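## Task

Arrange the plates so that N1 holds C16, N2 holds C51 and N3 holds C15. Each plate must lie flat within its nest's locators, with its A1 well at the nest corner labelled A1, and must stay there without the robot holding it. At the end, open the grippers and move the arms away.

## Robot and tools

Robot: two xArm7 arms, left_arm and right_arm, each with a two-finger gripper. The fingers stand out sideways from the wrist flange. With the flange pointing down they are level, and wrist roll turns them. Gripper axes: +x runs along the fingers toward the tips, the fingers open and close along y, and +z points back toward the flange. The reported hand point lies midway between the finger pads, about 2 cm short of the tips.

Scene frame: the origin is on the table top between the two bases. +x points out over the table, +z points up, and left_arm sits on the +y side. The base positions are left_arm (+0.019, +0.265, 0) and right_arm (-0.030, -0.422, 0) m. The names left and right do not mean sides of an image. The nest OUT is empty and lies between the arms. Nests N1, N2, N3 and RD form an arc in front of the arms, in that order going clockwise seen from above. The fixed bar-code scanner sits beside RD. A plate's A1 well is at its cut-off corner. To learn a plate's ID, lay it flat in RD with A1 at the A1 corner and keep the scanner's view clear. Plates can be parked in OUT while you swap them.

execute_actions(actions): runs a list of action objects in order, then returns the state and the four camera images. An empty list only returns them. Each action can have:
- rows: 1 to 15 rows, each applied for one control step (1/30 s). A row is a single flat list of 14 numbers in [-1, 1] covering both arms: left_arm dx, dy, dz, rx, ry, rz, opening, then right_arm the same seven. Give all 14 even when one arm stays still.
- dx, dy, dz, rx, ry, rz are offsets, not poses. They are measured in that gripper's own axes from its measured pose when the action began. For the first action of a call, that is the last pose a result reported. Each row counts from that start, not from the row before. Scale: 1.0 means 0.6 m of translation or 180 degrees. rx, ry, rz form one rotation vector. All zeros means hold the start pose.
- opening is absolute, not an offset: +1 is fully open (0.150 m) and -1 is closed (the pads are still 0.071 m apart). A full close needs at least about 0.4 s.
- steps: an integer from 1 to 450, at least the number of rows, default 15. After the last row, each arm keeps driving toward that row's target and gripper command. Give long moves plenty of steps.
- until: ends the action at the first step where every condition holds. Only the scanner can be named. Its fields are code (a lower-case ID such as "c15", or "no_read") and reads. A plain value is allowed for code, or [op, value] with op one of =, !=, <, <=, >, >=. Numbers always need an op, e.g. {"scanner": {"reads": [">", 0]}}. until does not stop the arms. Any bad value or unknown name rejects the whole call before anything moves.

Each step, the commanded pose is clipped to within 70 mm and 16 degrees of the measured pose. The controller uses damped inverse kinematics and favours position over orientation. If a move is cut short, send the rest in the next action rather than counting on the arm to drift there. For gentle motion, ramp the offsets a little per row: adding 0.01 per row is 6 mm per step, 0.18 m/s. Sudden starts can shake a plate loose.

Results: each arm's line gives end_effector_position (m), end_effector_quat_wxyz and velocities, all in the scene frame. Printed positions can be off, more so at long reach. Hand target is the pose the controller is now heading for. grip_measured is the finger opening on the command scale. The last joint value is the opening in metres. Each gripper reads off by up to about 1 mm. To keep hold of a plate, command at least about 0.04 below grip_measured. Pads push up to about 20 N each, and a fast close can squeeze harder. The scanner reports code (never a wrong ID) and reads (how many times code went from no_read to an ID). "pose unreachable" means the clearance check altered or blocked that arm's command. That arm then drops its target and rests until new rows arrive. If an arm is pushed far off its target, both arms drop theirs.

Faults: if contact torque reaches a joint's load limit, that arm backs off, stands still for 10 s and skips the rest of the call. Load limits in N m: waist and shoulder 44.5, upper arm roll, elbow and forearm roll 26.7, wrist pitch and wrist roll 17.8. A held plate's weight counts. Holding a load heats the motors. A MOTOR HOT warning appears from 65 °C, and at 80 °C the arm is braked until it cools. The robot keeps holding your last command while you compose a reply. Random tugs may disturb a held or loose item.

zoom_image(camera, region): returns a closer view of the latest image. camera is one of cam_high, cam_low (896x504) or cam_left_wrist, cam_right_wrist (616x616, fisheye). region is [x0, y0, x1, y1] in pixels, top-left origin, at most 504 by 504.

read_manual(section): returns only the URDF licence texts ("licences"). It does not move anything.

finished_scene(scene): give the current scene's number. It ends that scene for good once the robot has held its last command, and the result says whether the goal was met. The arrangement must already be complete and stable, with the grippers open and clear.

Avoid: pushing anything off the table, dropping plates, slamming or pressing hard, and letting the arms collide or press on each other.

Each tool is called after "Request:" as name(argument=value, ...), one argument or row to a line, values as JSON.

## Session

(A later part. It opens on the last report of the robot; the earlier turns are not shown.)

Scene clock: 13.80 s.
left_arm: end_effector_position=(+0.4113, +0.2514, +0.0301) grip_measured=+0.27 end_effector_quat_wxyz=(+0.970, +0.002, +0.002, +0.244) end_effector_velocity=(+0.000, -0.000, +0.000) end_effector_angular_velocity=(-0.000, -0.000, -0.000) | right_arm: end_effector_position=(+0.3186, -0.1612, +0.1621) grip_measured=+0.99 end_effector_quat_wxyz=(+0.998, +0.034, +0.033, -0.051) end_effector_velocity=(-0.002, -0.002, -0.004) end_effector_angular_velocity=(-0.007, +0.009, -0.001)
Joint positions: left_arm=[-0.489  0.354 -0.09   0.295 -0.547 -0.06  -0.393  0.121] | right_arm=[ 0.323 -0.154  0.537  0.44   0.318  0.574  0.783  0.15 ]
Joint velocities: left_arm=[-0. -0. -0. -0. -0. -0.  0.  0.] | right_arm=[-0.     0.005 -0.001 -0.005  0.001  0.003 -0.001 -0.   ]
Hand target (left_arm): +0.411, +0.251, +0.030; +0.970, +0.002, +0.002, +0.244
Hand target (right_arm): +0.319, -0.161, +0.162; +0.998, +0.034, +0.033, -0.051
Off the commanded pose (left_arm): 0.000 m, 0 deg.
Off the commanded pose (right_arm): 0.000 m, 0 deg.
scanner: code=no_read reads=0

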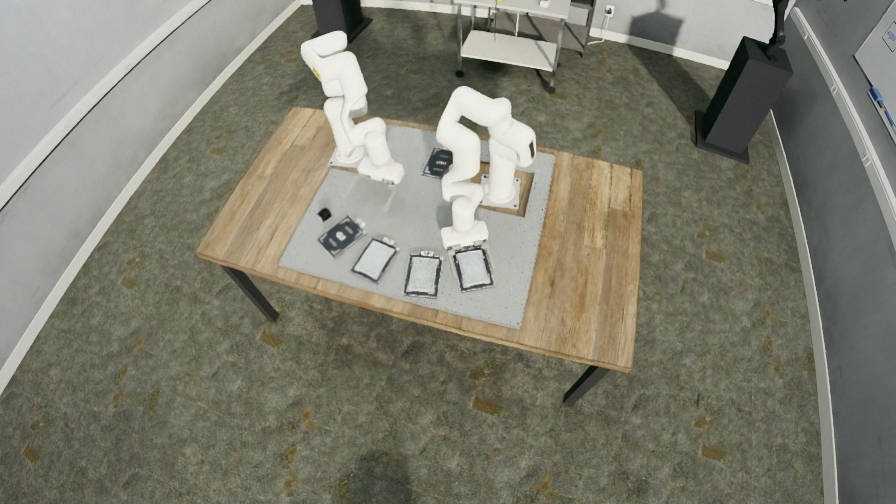

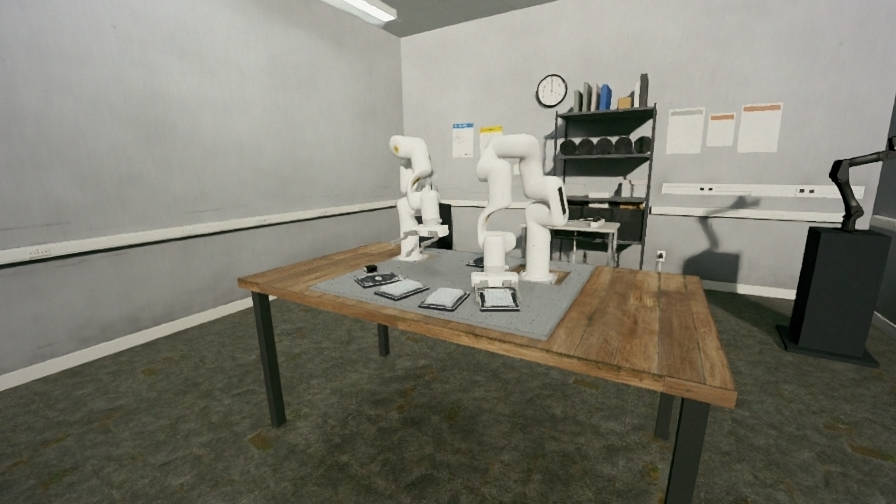

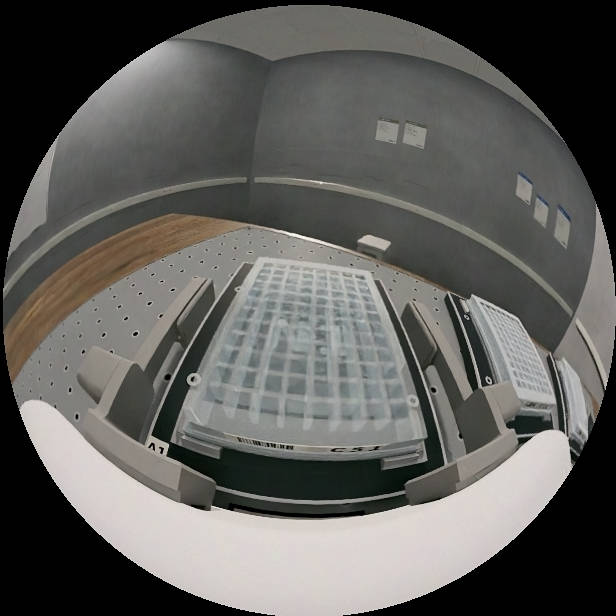

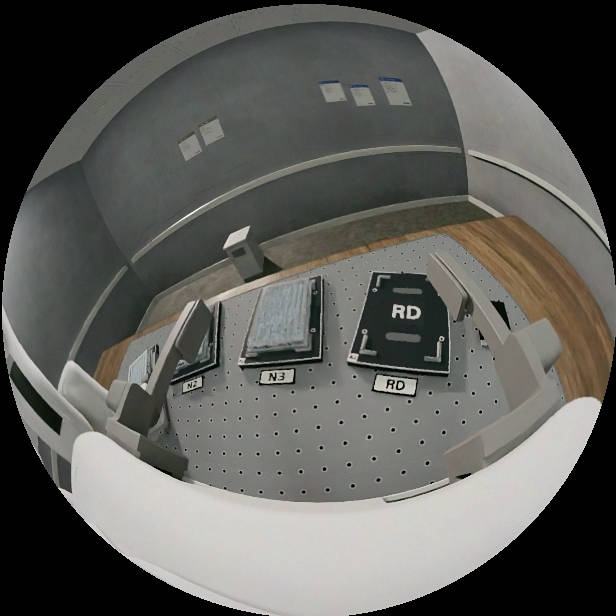

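Request:
execute_actions(
  actions=[
    {"rows": [[0,0,0,0,0,0,0.6, 0.173,0.110,-0.132,-0.02,-0.0227,-0.0175,1],[0,0,0,0,0,0,0.6, 0.173,0.110,-0.132,-0.02,-0.0227,-0.0175,1],[0,0,0,0,0,0,0.6, 0.173,0.110,-0.132,-0.02,-0.0227,-0.0175,1],[0,0,0,0,0,0,0.6, 0.173,0.110,-0.132,-0.02,-0.0227,-0.0175,1],[0,0,0,0,0,0,0.6, 0.173,0.110,-0.132,-0.02,-0.0227,-0.0175,1],[0,0,0,0,0,0,0.6, 0.173,0.110,-0.132,-0.02,-0.0227,-0.0175,1],[0,0,0.025,0,0,0,0.6, 0.173,0.110,-0.132,-0.02,-0.0227,-0.0175,1]], "steps": 40},
    {"rows": [[0,0,0,0,0,0,0.2, 0,0,0,0,0,0,1],[0,0,0,0,0,0,-0.1, 0,0,0,0,0,0,1],[0,0,0,0,0,0,-0.4, 0,0,0,0,0,0,1]], "steps": 14},
    {"rows": [[0,0,0,0,0,0,-0.6, 0,0,0,0,0,0,1]], "steps": 6},
    {"rows": [[0,0,0,0,0,0,-0.7, 0,0,0,0,0,0,1]], "steps": 6},
    {"rows": [[0,0,0,0,0,0,-0.8, 0,0,0,0,0,0,1]], "steps": 10},
  ],
)

Scene clock: 17.07 s.
left_arm: end_effector_position=(+0.4112, +0.2516, +0.0450) grip_measured=-0.73 end_effector_quat_wxyz=(+0.970, +0.002, +0.002, +0.244) end_effector_velocity=(+0.000, +0.000, +0.000) end_effector_angular_velocity=(-0.000, -0.001, +0.000) | right_arm: end_effector_position=(+0.4234, -0.1007, +0.0798) grip_measured=+0.99 end_effector_quat_wxyz=(+0.997, +0.001, +0.000, -0.079) end_effector_velocity=(-0.000, -0.000, -0.000) end_effector_angular_velocity=(-0.000, +0.000, -0.000)
Joint positions: left_arm=[-0.595  0.274  0.015  0.274 -0.533  0.007 -0.414  0.082] | right_arm=[ 0.396  0.479  0.325  0.879 -0.345  0.444  1.249  0.15 ]
Joint velocities: left_arm=[ 0.001 -0.001 -0.    -0.    -0.    -0.     0.    -0.   ] | right_arm=[-0.    -0.     0.     0.     0.001  0.001 -0.    -0.   ]
Hand target (left_arm): +0.411, +0.252, +0.045; +0.970, +0.002, +0.002, +0.244
Hand target (right_arm): +0.423, -0.101, +0.080; +0.997, +0.001, +0.000, -0.079
Off the commanded pose (left_arm): 0.000 m, 0 deg.
Off the commanded pose (right_arm): 0.000 m, 0 deg.
scanner: code=no_read reads=0

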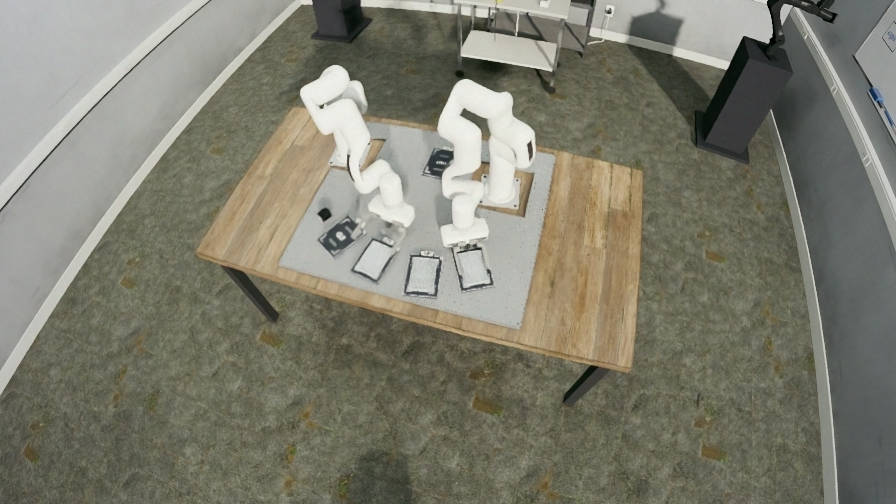

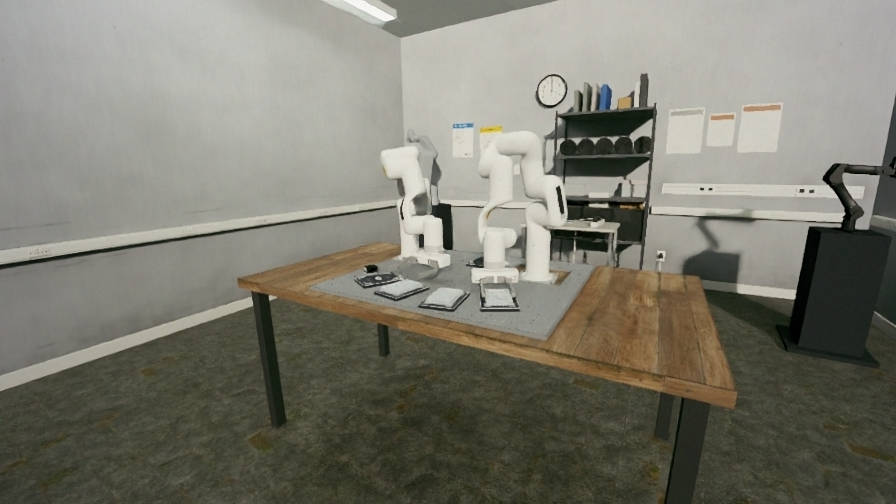

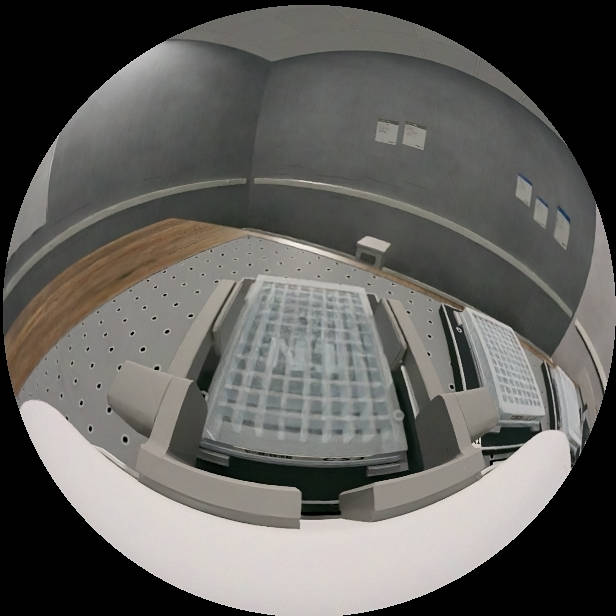

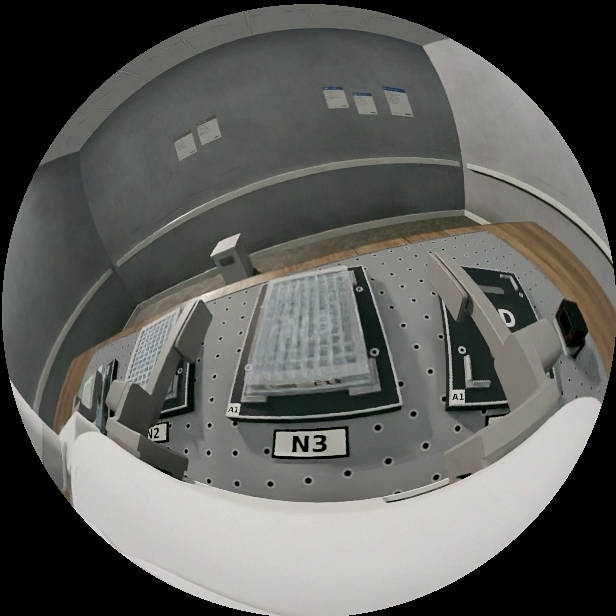

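Request:
zoom_image(
  camera="cam_right_wrist",
  region=[230, 350, 410, 420],
)

Request:
zoom_image(
  camera="cam_left_wrist",
  region=[440, 370, 570, 460],
)

Region (230, 350, 410, 420) of cam_right_wrist's 616x616 image, scaled by 2.800, with more detail than that image has.

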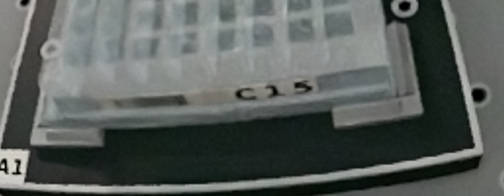

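Region (440, 370, 570, 460) of cam_left_wrist's 616x616 image, scaled by 3.877, with more detail than that image has; it fills the top 349 rows of this view, and the rest is white.

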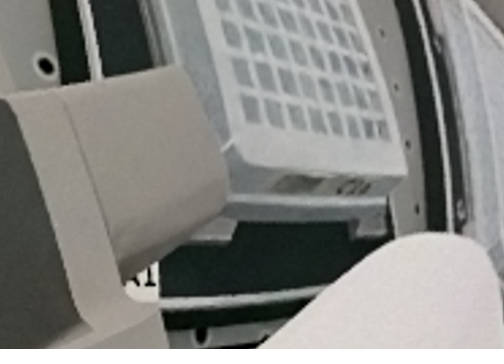

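Request:
execute_actions(
  actions=[
    {"rows": [[0,0,0.004,0,0,0,-0.8, 0,0,0,0,0,0,1],[0,0,0.01,0,0,0,-0.8, 0,0,0,0,0,0,1],[0,0,0.02,0,0,0,-0.8, 0,0,0,0,0,0,1],[0,0,0.032,0,0,0,-0.8, 0,0,0,0,0,0,1],[0,0,0.046,0,0,0,-0.8, 0,0,0,0,0,0,1],[0,0,0.062,0,0,0,-0.8, 0,0,0,0,0,0,1],[0,0,0.08,0,0,0,-0.8, 0,0,0,0,0,0,1],[0,0,0.1,0,0,0,-0.8, 0,0,0,0,0,0,1],[0,0,0.12,0,0,0,-0.8, 0,0,0,0,0,0,1],[0,0,0.14,0,0,0,-0.8, 0,0,0,0,0,0,1],[0,0,0.16,0,0,0,-0.8, 0,0,0,0,0,0,1],[0,0,0.18,0,0,0,-0.8, 0,0,0,0,0,0,1],[0,0,0.2,0,0,0,-0.8, 0,0,0,0,0,0,1],[0,0,0.22,0,0,0,-0.8, 0,0,0,0,0,0,1],[0,0,0.24,0,0,0,-0.8, 0,0,0,0,0,0,1]], "steps": 22},
    {"rows": [[0,0.02,0.015,0,0,0,-0.8, 0.052,0.315,0,0,0,0.1,1],[0,0.04,0.03,0,0,0,-0.8, 0.052,0.315,0,0,0,0.1,1],[0,0.06,0.045,0,0,0,-0.8, 0.052,0.315,0,0,0,0.1,1],[0,0.08,0.06,0,0,0,-0.8, 0.052,0.315,0,0,0,0.1,1],[0,0.10,0.075,0,0,0,-0.8, 0.052,0.315,0,0,0,0.1,1],[0,0.12,0.09,0,0,0,-0.8, 0.052,0.315,0,0,0,0.1,1],[0,0.135,0.1,0,0,0,-0.8, 0.052,0.315,0,0,0,0.1,1]], "steps": 40},
  ],
)

Scene clock: 21.70 s.
left_arm: end_effector_position=(+0.3650, +0.3358, +0.2311) grip_measured=-0.73 end_effector_quat_wxyz=(+0.968, -0.066, -0.058, +0.237) end_effector_velocity=(+0.000, -0.000, +0.000) end_effector_angular_velocity=(-0.000, -0.001, -0.001) | right_arm: end_effector_position=(+0.4843, +0.0805, +0.0794) grip_measured=+0.99 end_effector_quat_wxyz=(+0.997, +0.001, +0.001, +0.078) end_effector_velocity=(+0.000, -0.001, -0.001) end_effector_angular_velocity=(-0.000, +0.001, -0.003)
Joint positions: left_arm=[-0.225 -0.963  0.202  0.029  0.082  0.842 -0.5    0.082] | right_arm=[ 0.513  0.838  0.37   1.516 -0.4    0.754  1.003  0.15 ]
Joint velocities: left_arm=[-0.     0.     0.     0.    -0.    -0.001  0.001  0.   ] | right_arm=[-0.001  0.001  0.     0.001  0.001  0.     0.001 -0.   ]
Hand target (left_arm): +0.365, +0.336, +0.231; +0.968, -0.066, -0.058, +0.237
Hand target (right_arm): +0.484, +0.081, +0.079; +0.997, +0.001, +0.001, +0.078
Off the commanded pose (left_arm): 0.001 m, 0 deg.
Off the commanded pose (right_arm): 0.001 m, 0 deg.
scanner: code=no_read reads=0

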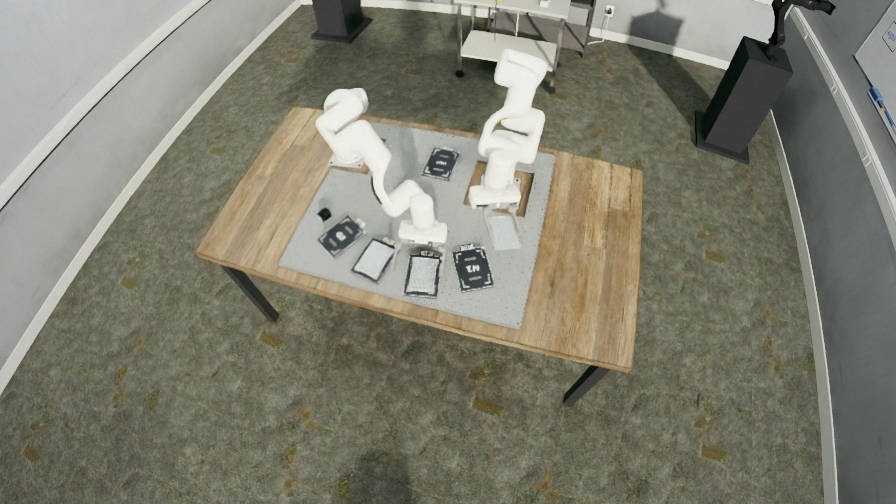

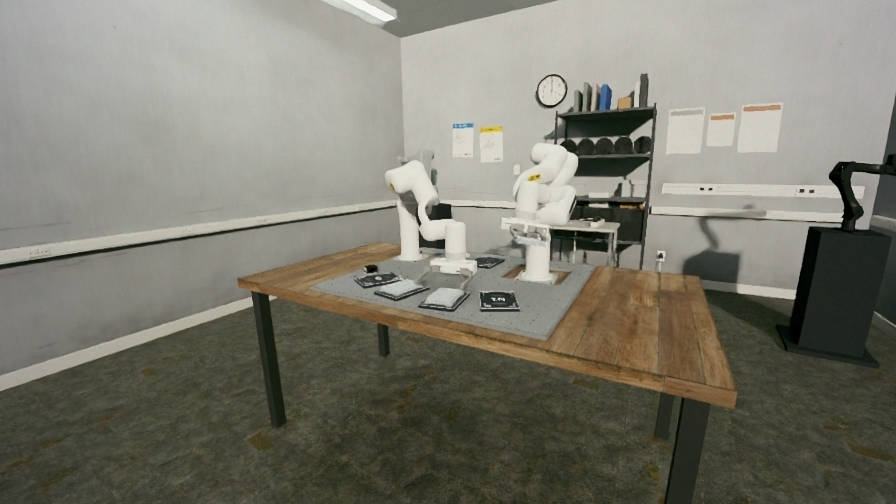

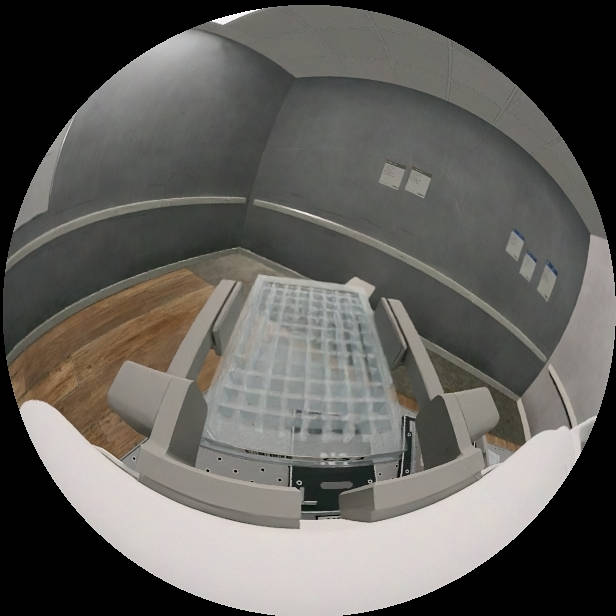

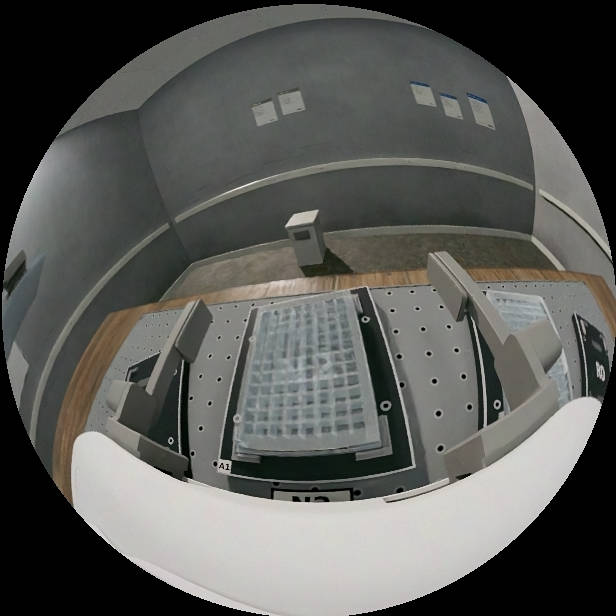

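Request:
zoom_image(
  camera="cam_high",
  region=[370, 210, 480, 305],
)

Region (370, 210, 480, 305) of cam_high's 896x504 image, scaled by 4.582, with more detail than that image has; it fills the top 435 rows of this view, and the rest is white.

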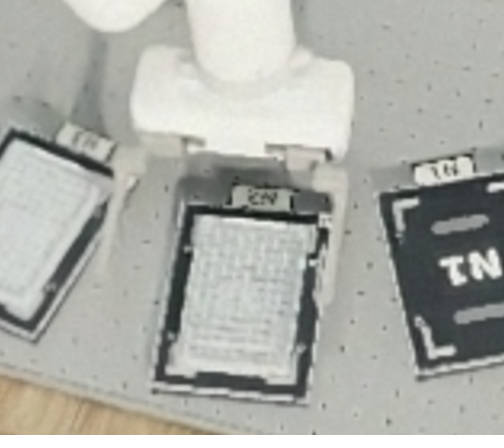

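Request:
execute_actions(
  actions=[
    {"rows": [[0,0,0,0.0056,0.0042,-0.0128,-0.8, 0,0.038,-0.05,0,0,0,1],[0,0,0,0.0113,0.0084,-0.0257,-0.8, 0,0.038,-0.05,0,0,0,1],[0,0,0,0.0169,0.0126,-0.0385,-0.8, 0,0.038,-0.05,0,0,0,1],[0,0,0,0.0226,0.0169,-0.0513,-0.8, 0,0.038,-0.05,0,0,0,1],[0,0,0,0.0282,0.0211,-0.0641,-0.8, 0,0.038,-0.05,0,0,0,1],[0,0,0,0.0338,0.0253,-0.077,-0.8, 0,0.038,-0.05,0,0,0,1],[0,0,0,0.0395,0.0295,-0.0898,-0.8, 0,0.038,-0.05,0,0,0,1],[0,0,0,0.0451,0.0337,-0.1026,-0.8, 0,0.038,-0.05,0,0,0,1]], "steps": 30},
  ],
)

Request:
zoom_image(
  camera="cam_high",
  region=[370, 210, 480, 305],
)

Scene clock: 23.20 s.
left_arm: end_effector_position=(+0.3649, +0.3356, +0.2311) grip_measured=-0.73 end_effector_quat_wxyz=(+0.997, +0.000, +0.001, +0.079) end_effector_velocity=(+0.000, +0.000, +0.000) end_effector_angular_velocity=(-0.000, +0.001, +0.001) | right_arm: end_effector_position=(+0.4808, +0.1029, +0.0494) grip_measured=+0.99 end_effector_quat_wxyz=(+0.997, +0.001, +0.001, +0.078) end_effector_velocity=(+0.000, +0.000, +0.000) end_effector_angular_velocity=(+0.000, -0.001, +0.001)
Joint positions: left_arm=[-0.152 -0.973  0.295  0.112  0.276  1.082 -0.144  0.082] | right_arm=[ 0.565  0.948  0.355  1.623 -0.422  0.75   1.032  0.15 ]
Joint velocities: left_arm=[-0.     0.     0.     0.001 -0.     0.001 -0.     0.   ] | right_arm=[ 0.     0.     0.     0.001 -0.002 -0.001  0.    -0.   ]
Hand target (left_arm): +0.365, +0.336, +0.231; +0.997, +0.000, +0.001, +0.079
Hand target (right_arm): +0.481, +0.103, +0.049; +0.997, +0.001, +0.001, +0.078
Off the commanded pose (left_arm): 0.000 m, 0 deg.
Off the commanded pose (right_arm): 0.000 m, 0 deg.
scanner: code=no_read reads=0

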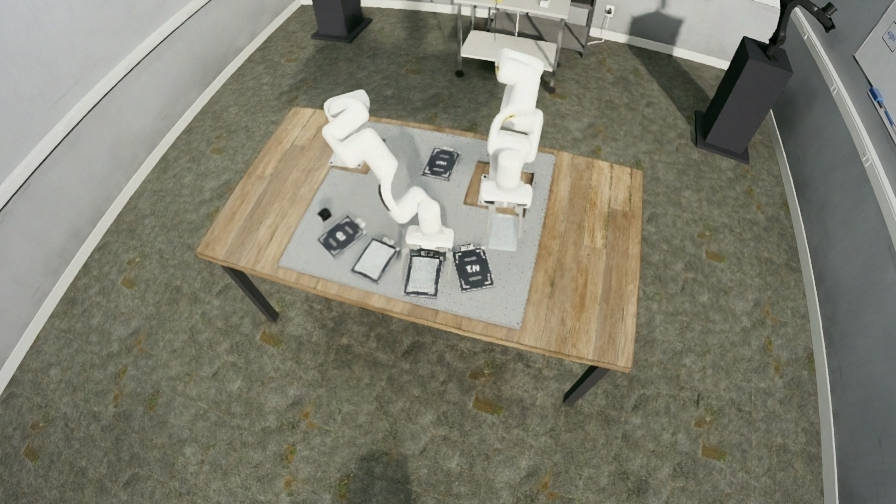

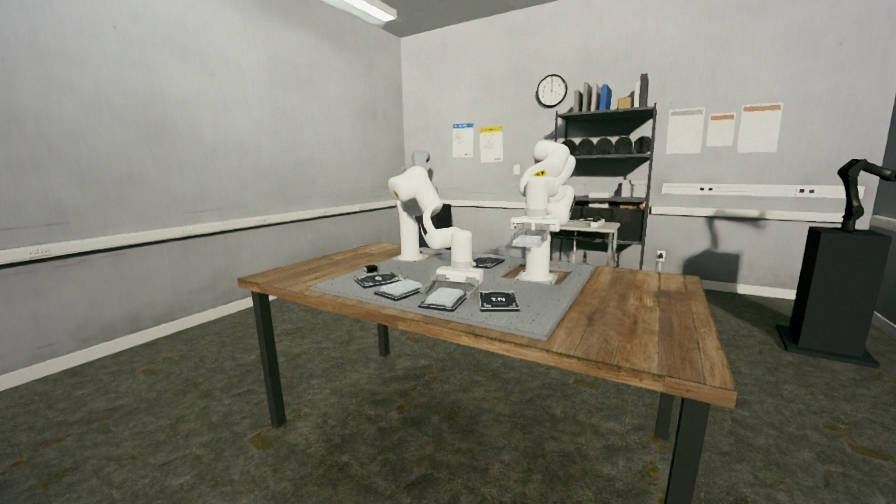

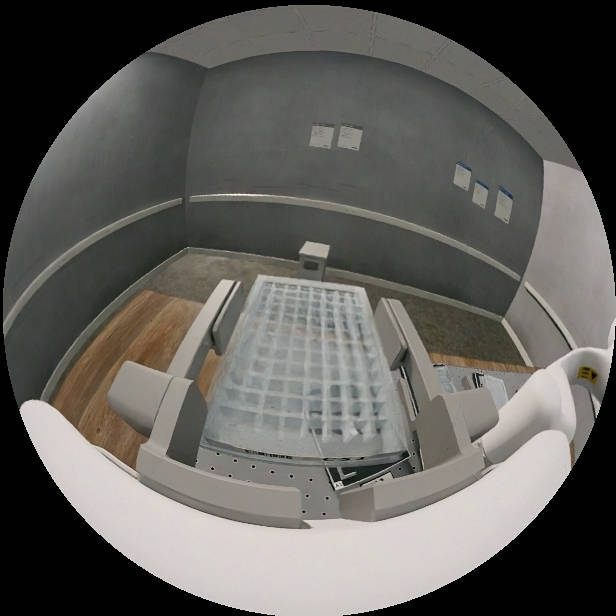

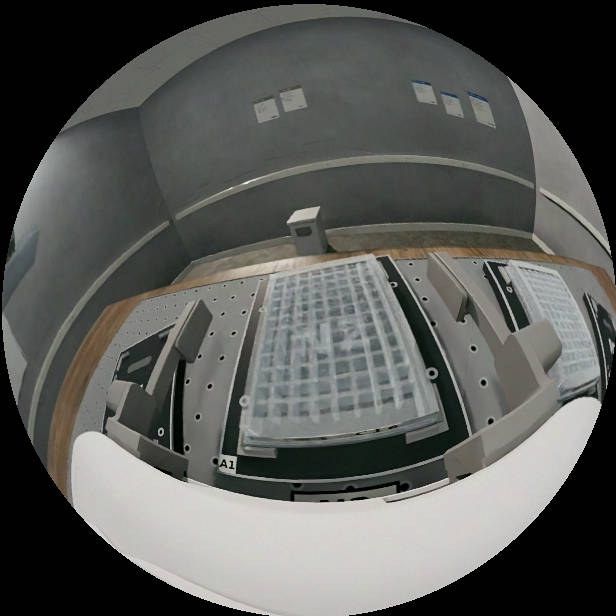

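Region (370, 210, 480, 305) of cam_high's 896x504 image, scaled by 4.582, with more detail than that image has; it fills the top 435 rows of this view, and the rest is white.

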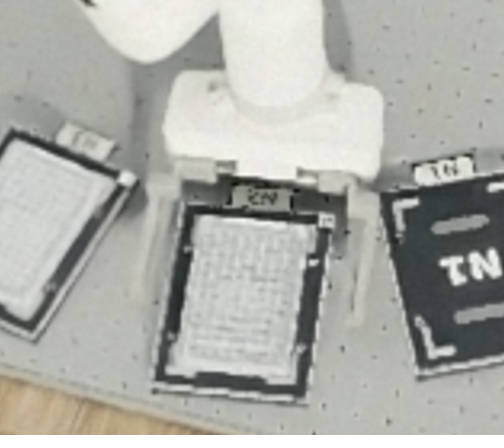

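Request:
execute_actions(
  actions=[
    {"rows": [[0,0,0,0,0,0,-0.8, -0.01,-0.007,-0.0075,0,0,0,0.7],[0,0,0,0,0,0,-0.8, -0.01,-0.007,-0.0075,0,0,0,0.5],[0,0,0,0,0,0,-0.8, -0.01,-0.007,-0.0075,0,0,0,0.3]], "steps": 14},
    {"rows": [[0,0,0,0,0,0,-0.8, 0,0,0,0,0,0,0.0],[0,0,0,0,0,0,-0.8, 0,0,0,0,0,0,-0.2],[0,0,0,0,0,0,-0.8, 0,0,0,0,0,0,-0.4]], "steps": 10},
    {"rows": [[0,0,0,0,0,0,-0.8, 0,0,0,0,0,0,-0.6]], "steps": 6},
    {"rows": [[0,0,0,0,0,0,-0.8, 0,0,0,0,0,0,-0.7]], "steps": 6},
    {"rows": [[0,0,0,0,0,0,-0.8, 0,0,0,0,0,0,-0.8]], "steps": 10},
  ],
)

Scene clock: 25.00 s.
left_arm: end_effector_position=(+0.3649, +0.3356, +0.2311) grip_measured=-0.73 end_effector_quat_wxyz=(+0.997, +0.000, +0.001, +0.079) end_effector_velocity=(+0.000, +0.000, -0.000) end_effector_angular_velocity=(-0.000, +0.001, +0.001) | right_arm: end_effector_position=(+0.4770, +0.0959, +0.0446) grip_measured=-0.73 end_effector_quat_wxyz=(+0.997, -0.000, +0.001, +0.076) end_effector_velocity=(+0.000, +0.001, +0.000) end_effector_angular_velocity=(+0.001, -0.000, +0.002)
Joint positions: left_arm=[-0.152 -0.973  0.295  0.112  0.276  1.082 -0.144  0.082] | right_arm=[ 0.561  0.937  0.349  1.585 -0.428  0.726  1.042  0.082]
Joint velocities: left_arm=[ 0.     0.001 -0.     0.    -0.    -0.     0.    -0.   ] | right_arm=[-0.     0.     0.     0.001  0.    -0.001 -0.002  0.   ]
Hand target (left_arm): +0.365, +0.336, +0.231; +0.997, +0.000, +0.001, +0.079
Hand target (right_arm): +0.477, +0.096, +0.045; +0.997, +0.000, +0.001, +0.076
Off the commanded pose (left_arm): 0.000 m, 0 deg.
Off the commanded pose (right_arm): 0.000 m, 0 deg.
scanner: code=no_read reads=0

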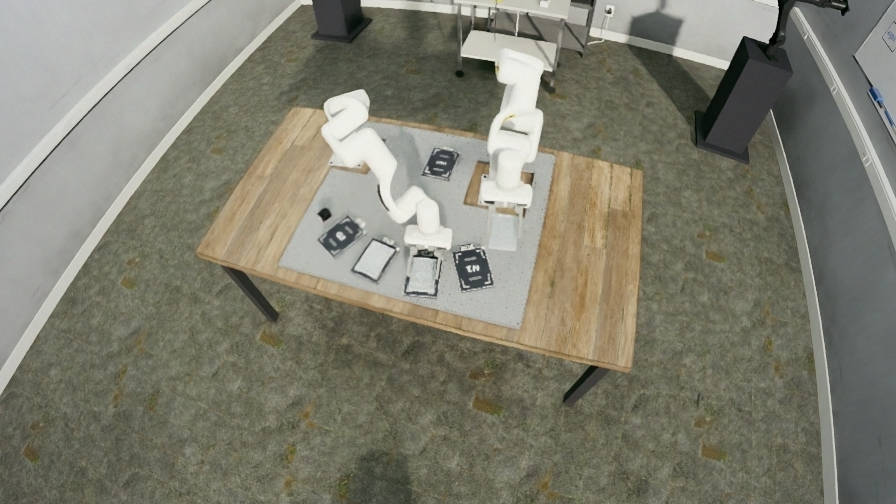

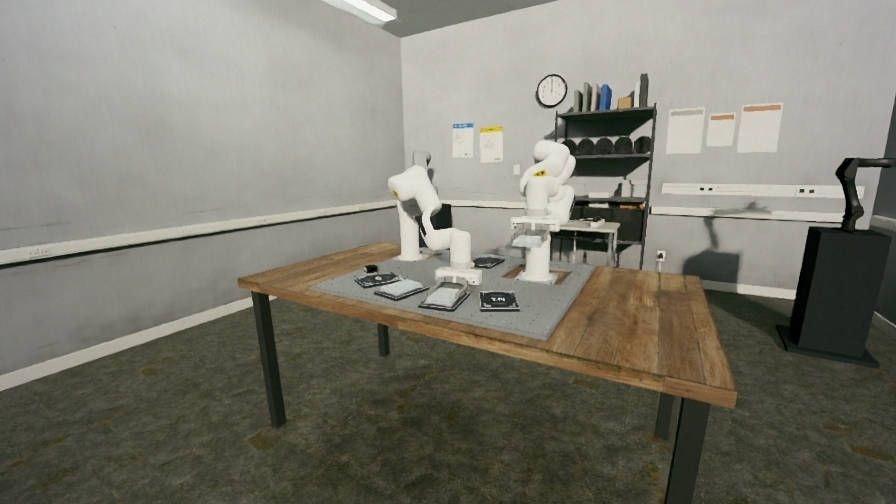

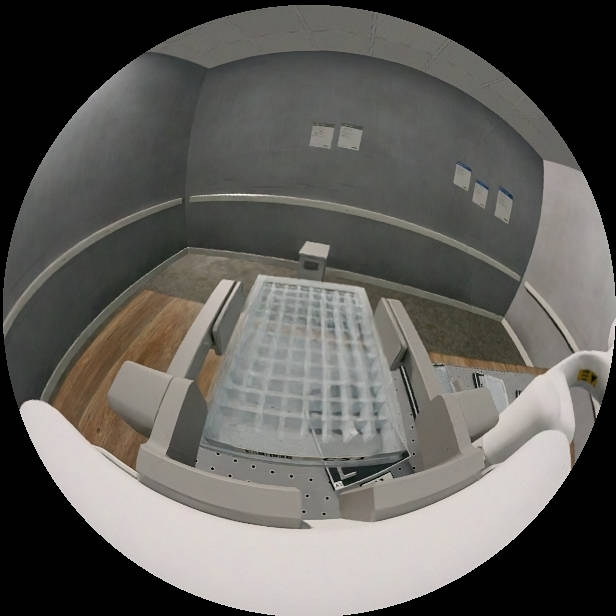

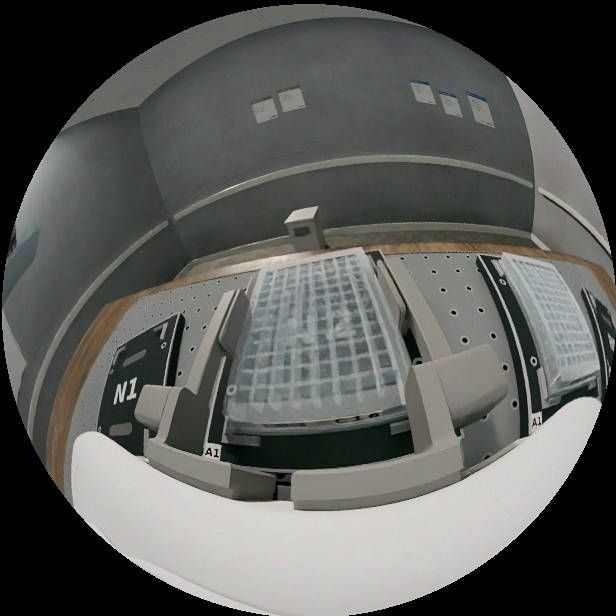

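Request:
execute_actions(
  actions=[
    {"rows": [[0,0.01,0.005,0,0,0,-0.8, 0,0,0.005,0,0,0,-0.8],[0,0.025,0.012,0,0,0,-0.8, 0,0,0.014,0,0,0,-0.8],[0,0.045,0.022,0,0,0,-0.8, 0,0,0.028,0,0,0,-0.8],[0,0.065,0.032,0,0,0,-0.8, 0,0,0.044,0,0,0,-0.8],[0,0.085,0.042,0,0,0,-0.8, 0,0,0.06,0,0,0,-0.8],[0,0.105,0.052,0,0,0,-0.8, 0,0,0.075,0,0,0,-0.8],[0,0.125,0.062,0,0,0,-0.8, 0,0,0.075,0,0,0,-0.8],[0,0.145,0.072,0,0,0,-0.8, 0,0,0.075,0,0,0,-0.8],[0,0.167,0.083,0,0,0,-0.8, 0,0,0.075,0,0,0,-0.8]], "steps": 20},
    {"rows": [[0,0,0,0,0,0,-0.8, -0.004,0.015,0,0,0,0.006,-0.8],[0,0,0,0,0,0,-0.8, -0.009,0.035,0,0,0,0.014,-0.8],[0,0,0,0,0,0,-0.8, -0.014,0.055,0,0,0,0.022,-0.8],[0,0,0,0,0,0,-0.8, -0.018,0.075,0,0,0,0.03,-0.8],[0,0,0,0,0,0,-0.8, -0.023,0.095,0,0,0,0.038,-0.8],[0,0,0,0,0,0,-0.8, -0.028,0.115,0,0,0,0.046,-0.8],[0,0,0,0,0,0,-0.8, -0.033,0.135,0,0,0,0.054,-0.8],[0,0,0,0,0,0,-0.8, -0.037,0.155,0,0,0,0.062,-0.8],[0,0,0,0,0,0,-0.8, -0.042,0.175,0,0,0,0.07,-0.8],[0,0,0,0,0,0,-0.8, -0.047,0.195,0,0,0,0.078,-0.8],[0,0,0,0,0,0,-0.8, -0.052,0.215,0,0,0,0.086,-0.8],[0,0,0,0,0,0,-0.8, -0.057,0.235,0,0,0,0.094,-0.8],[0,0,0,0,0,0,-0.8, -0.062,0.255,0,0,0,0.102,-0.8],[0,0,0,0,0,0,-0.8, -0.066,0.274,0,0,0,0.108,-0.8]], "steps": 40},
  ],
)

Request:
zoom_image(
  camera="cam_high",
  region=[410, 205, 530, 305],
)

Scene clock: 27.47 s.
left_arm: end_effector_position=(+0.3492, +0.4331, +0.2800) grip_measured=-0.73 end_effector_quat_wxyz=(+0.997, -0.001, +0.001, +0.078) end_effector_velocity=(-0.000, +0.000, -0.000) end_effector_angular_velocity=(+0.001, +0.001, +0.001) | right_arm: end_effector_position=(+0.4132, +0.2524, +0.0884) grip_measured=-0.73 end_effector_quat_wxyz=(+0.970, -0.000, +0.001, +0.243) end_effector_velocity=(-0.000, +0.000, -0.001) end_effector_angular_velocity=(-0.001, +0.000, +0.001)
Joint positions: left_arm=[ 0.002 -0.952  0.489  0.309  0.417  1.233  0.127  0.082] | right_arm=[ 0.743  1.096  0.438  2.014 -0.459  1.012  0.812  0.082]
Joint velocities: left_arm=[ 0.     0.001 -0.     0.     0.001 -0.    -0.001  0.   ] | right_arm=[ 0.     0.002  0.    -0.    -0.001 -0.001  0.    -0.   ]
Hand target (left_arm): +0.349, +0.433, +0.280; +0.997, -0.001, +0.001, +0.078
Hand target (right_arm): +0.413, +0.252, +0.088; +0.970, -0.000, +0.001, +0.243
Off the commanded pose (left_arm): 0.000 m, 0 deg.
Off the commanded pose (right_arm): 0.001 m, 0 deg.
scanner: code=no_read reads=0

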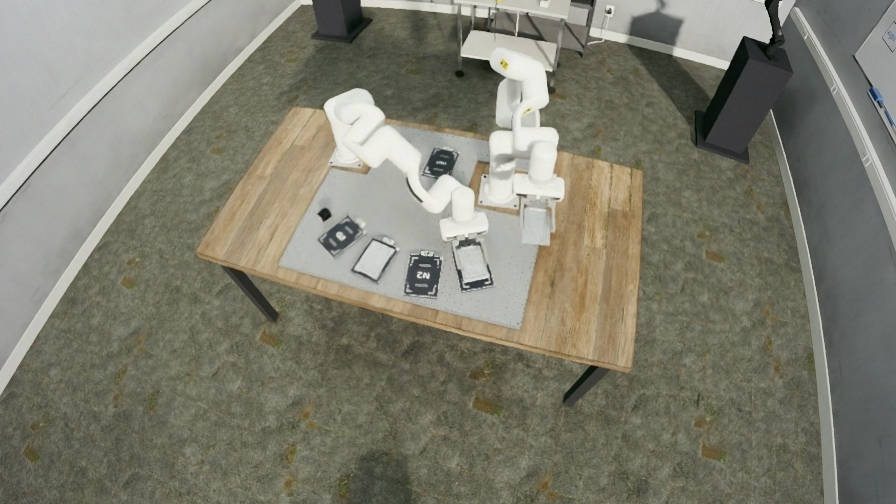

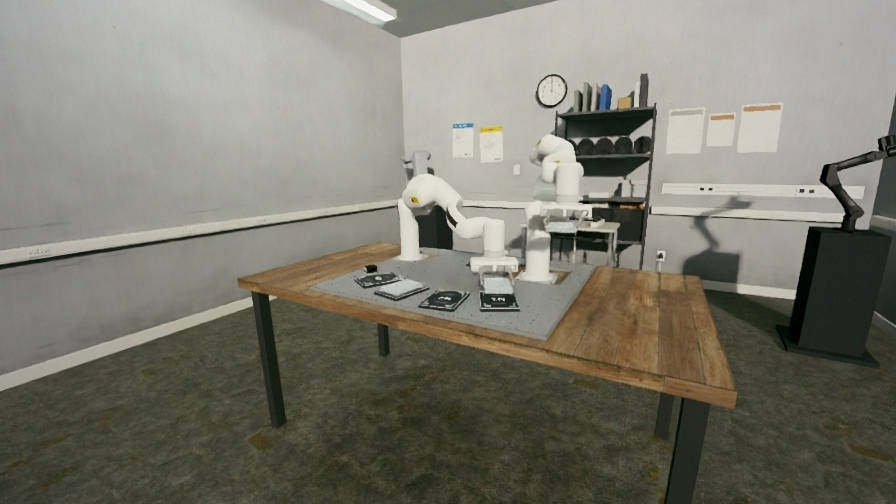

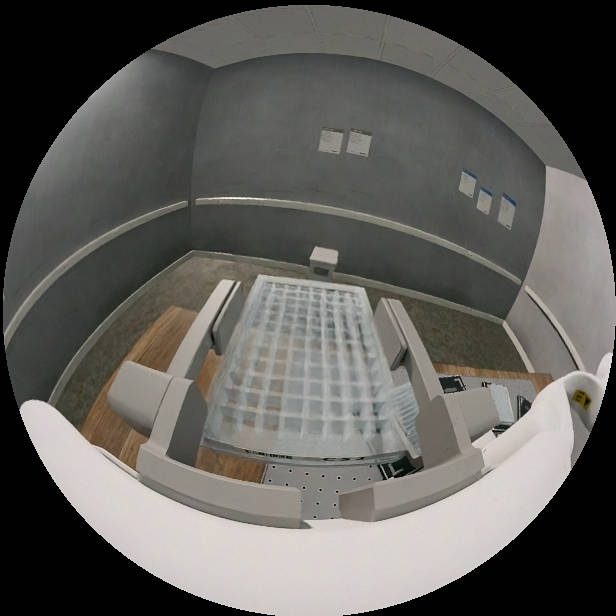

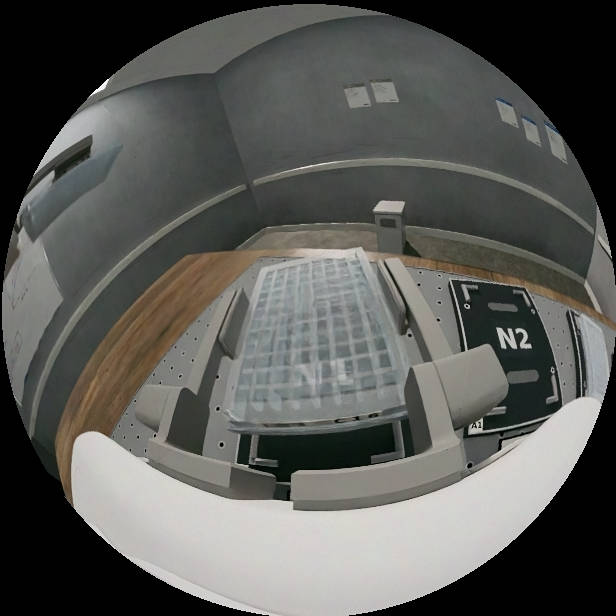

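Region (410, 205, 530, 305) of cam_high's 896x504 image, scaled by 4.200, with more detail than that image has.

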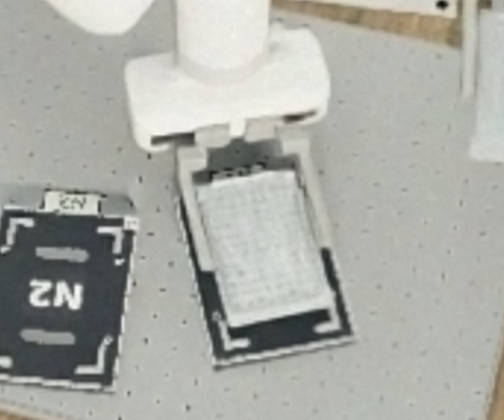

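Request:
execute_actions(
  actions=[
    {"rows": [[0,0,0,0,0,0,-0.8, 0,0,-0.008,0,0,0,-0.8],[0,0,0,0,0,0,-0.8, 0,0,-0.018,0,0,0,-0.8],[0,0,0,0,0,0,-0.8, 0,0,-0.028,0,0,0,-0.8],[0,0,0,0,0,0,-0.8, 0,0,-0.038,0,0,0,-0.8],[0,0,0,0,0,0,-0.8, 0,0,-0.047,0,0,0,-0.8]], "steps": 20},
  ],
)

Request:
zoom_image(
  camera="cam_high",
  region=[420, 220, 520, 300],
)

Request:
zoom_image(
  camera="cam_low",
  region=[450, 260, 550, 320],
)

Scene clock: 28.30 s.
left_arm: end_effector_position=(+0.3492, +0.4331, +0.2800) grip_measured=-0.73 end_effector_quat_wxyz=(+0.997, -0.001, +0.001, +0.078) end_effector_velocity=(-0.000, +0.000, +0.000) end_effector_angular_velocity=(+0.000, -0.001, +0.001) | right_arm: end_effector_position=(+0.4132, +0.2522, +0.0602) grip_measured=-0.73 end_effector_quat_wxyz=(+0.970, -0.000, +0.001, +0.243) end_effector_velocity=(-0.002, -0.001, -0.006) end_effector_angular_velocity=(-0.007, +0.005, +0.000)
Joint positions: left_arm=[ 0.002 -0.952  0.489  0.309  0.417  1.233  0.127  0.082] | right_arm=[ 0.752  1.15   0.425  2.032 -0.471  0.974  0.815  0.082]
Joint velocities: left_arm=[ 0.001 -0.001 -0.     0.    -0.    -0.    -0.     0.   ] | right_arm=[ 0.001  0.005 -0.001 -0.003  0.001  0.001  0.001  0.   ]
Hand target (left_arm): +0.349, +0.433, +0.280; +0.997, -0.001, +0.001, +0.078
Hand target (right_arm): +0.413, +0.252, +0.060; +0.970, -0.000, +0.001, +0.243
Off the commanded pose (left_arm): 0.000 m, 0 deg.
Off the commanded pose (right_arm): 0.000 m, 0 deg.
scanner: code=no_read reads=0

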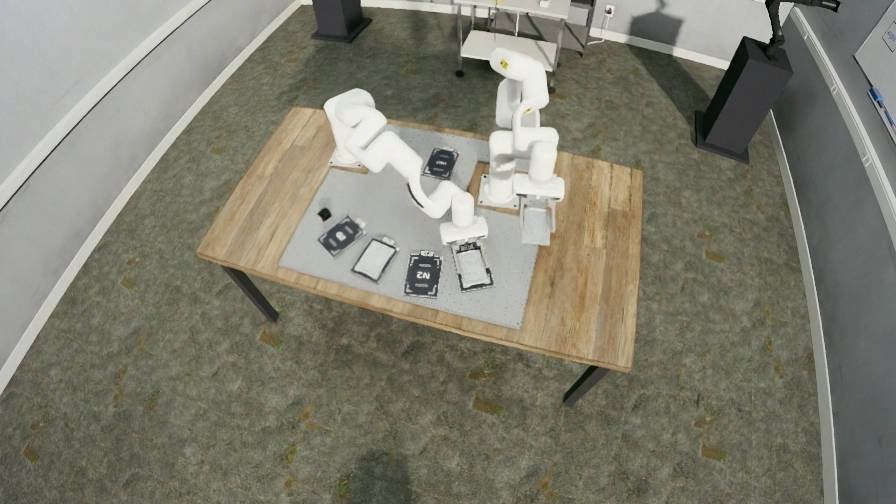

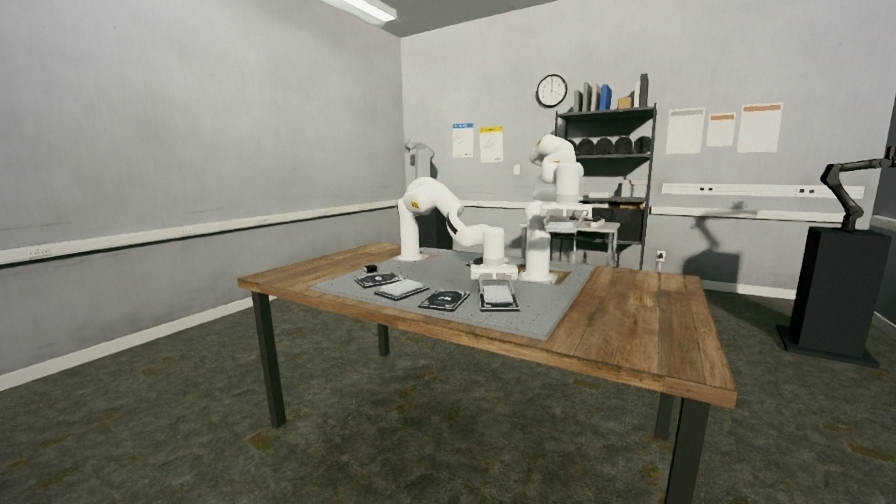

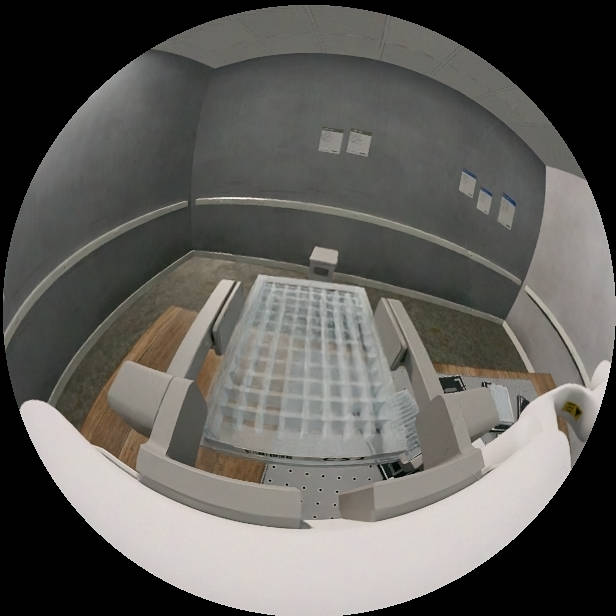

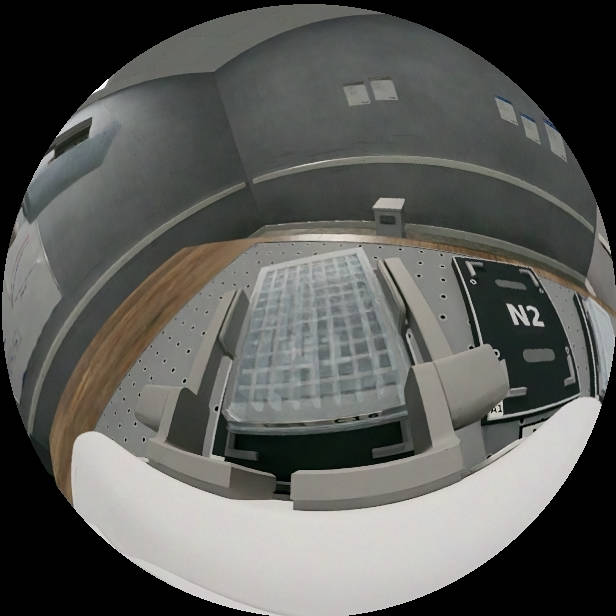

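Region (420, 220, 520, 300) of cam_high's 896x504 image, scaled by 5.040, with more detail than that image has; it fills the top 403 rows of this view, and the rest is white.

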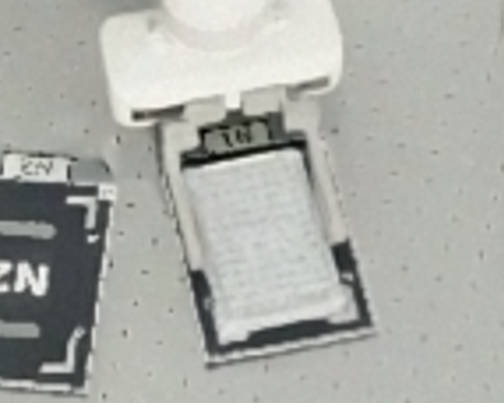

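Region (450, 260, 550, 320) of cam_low's 896x504 image, scaled by 5.040, with more detail than that image has; it fills the top 302 rows of this view, and the rest is white.

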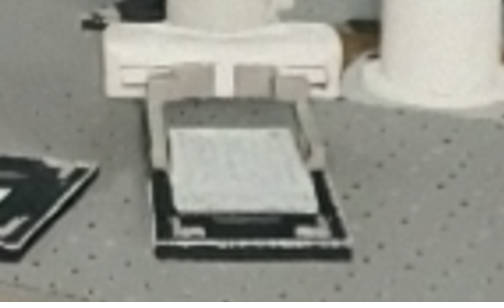

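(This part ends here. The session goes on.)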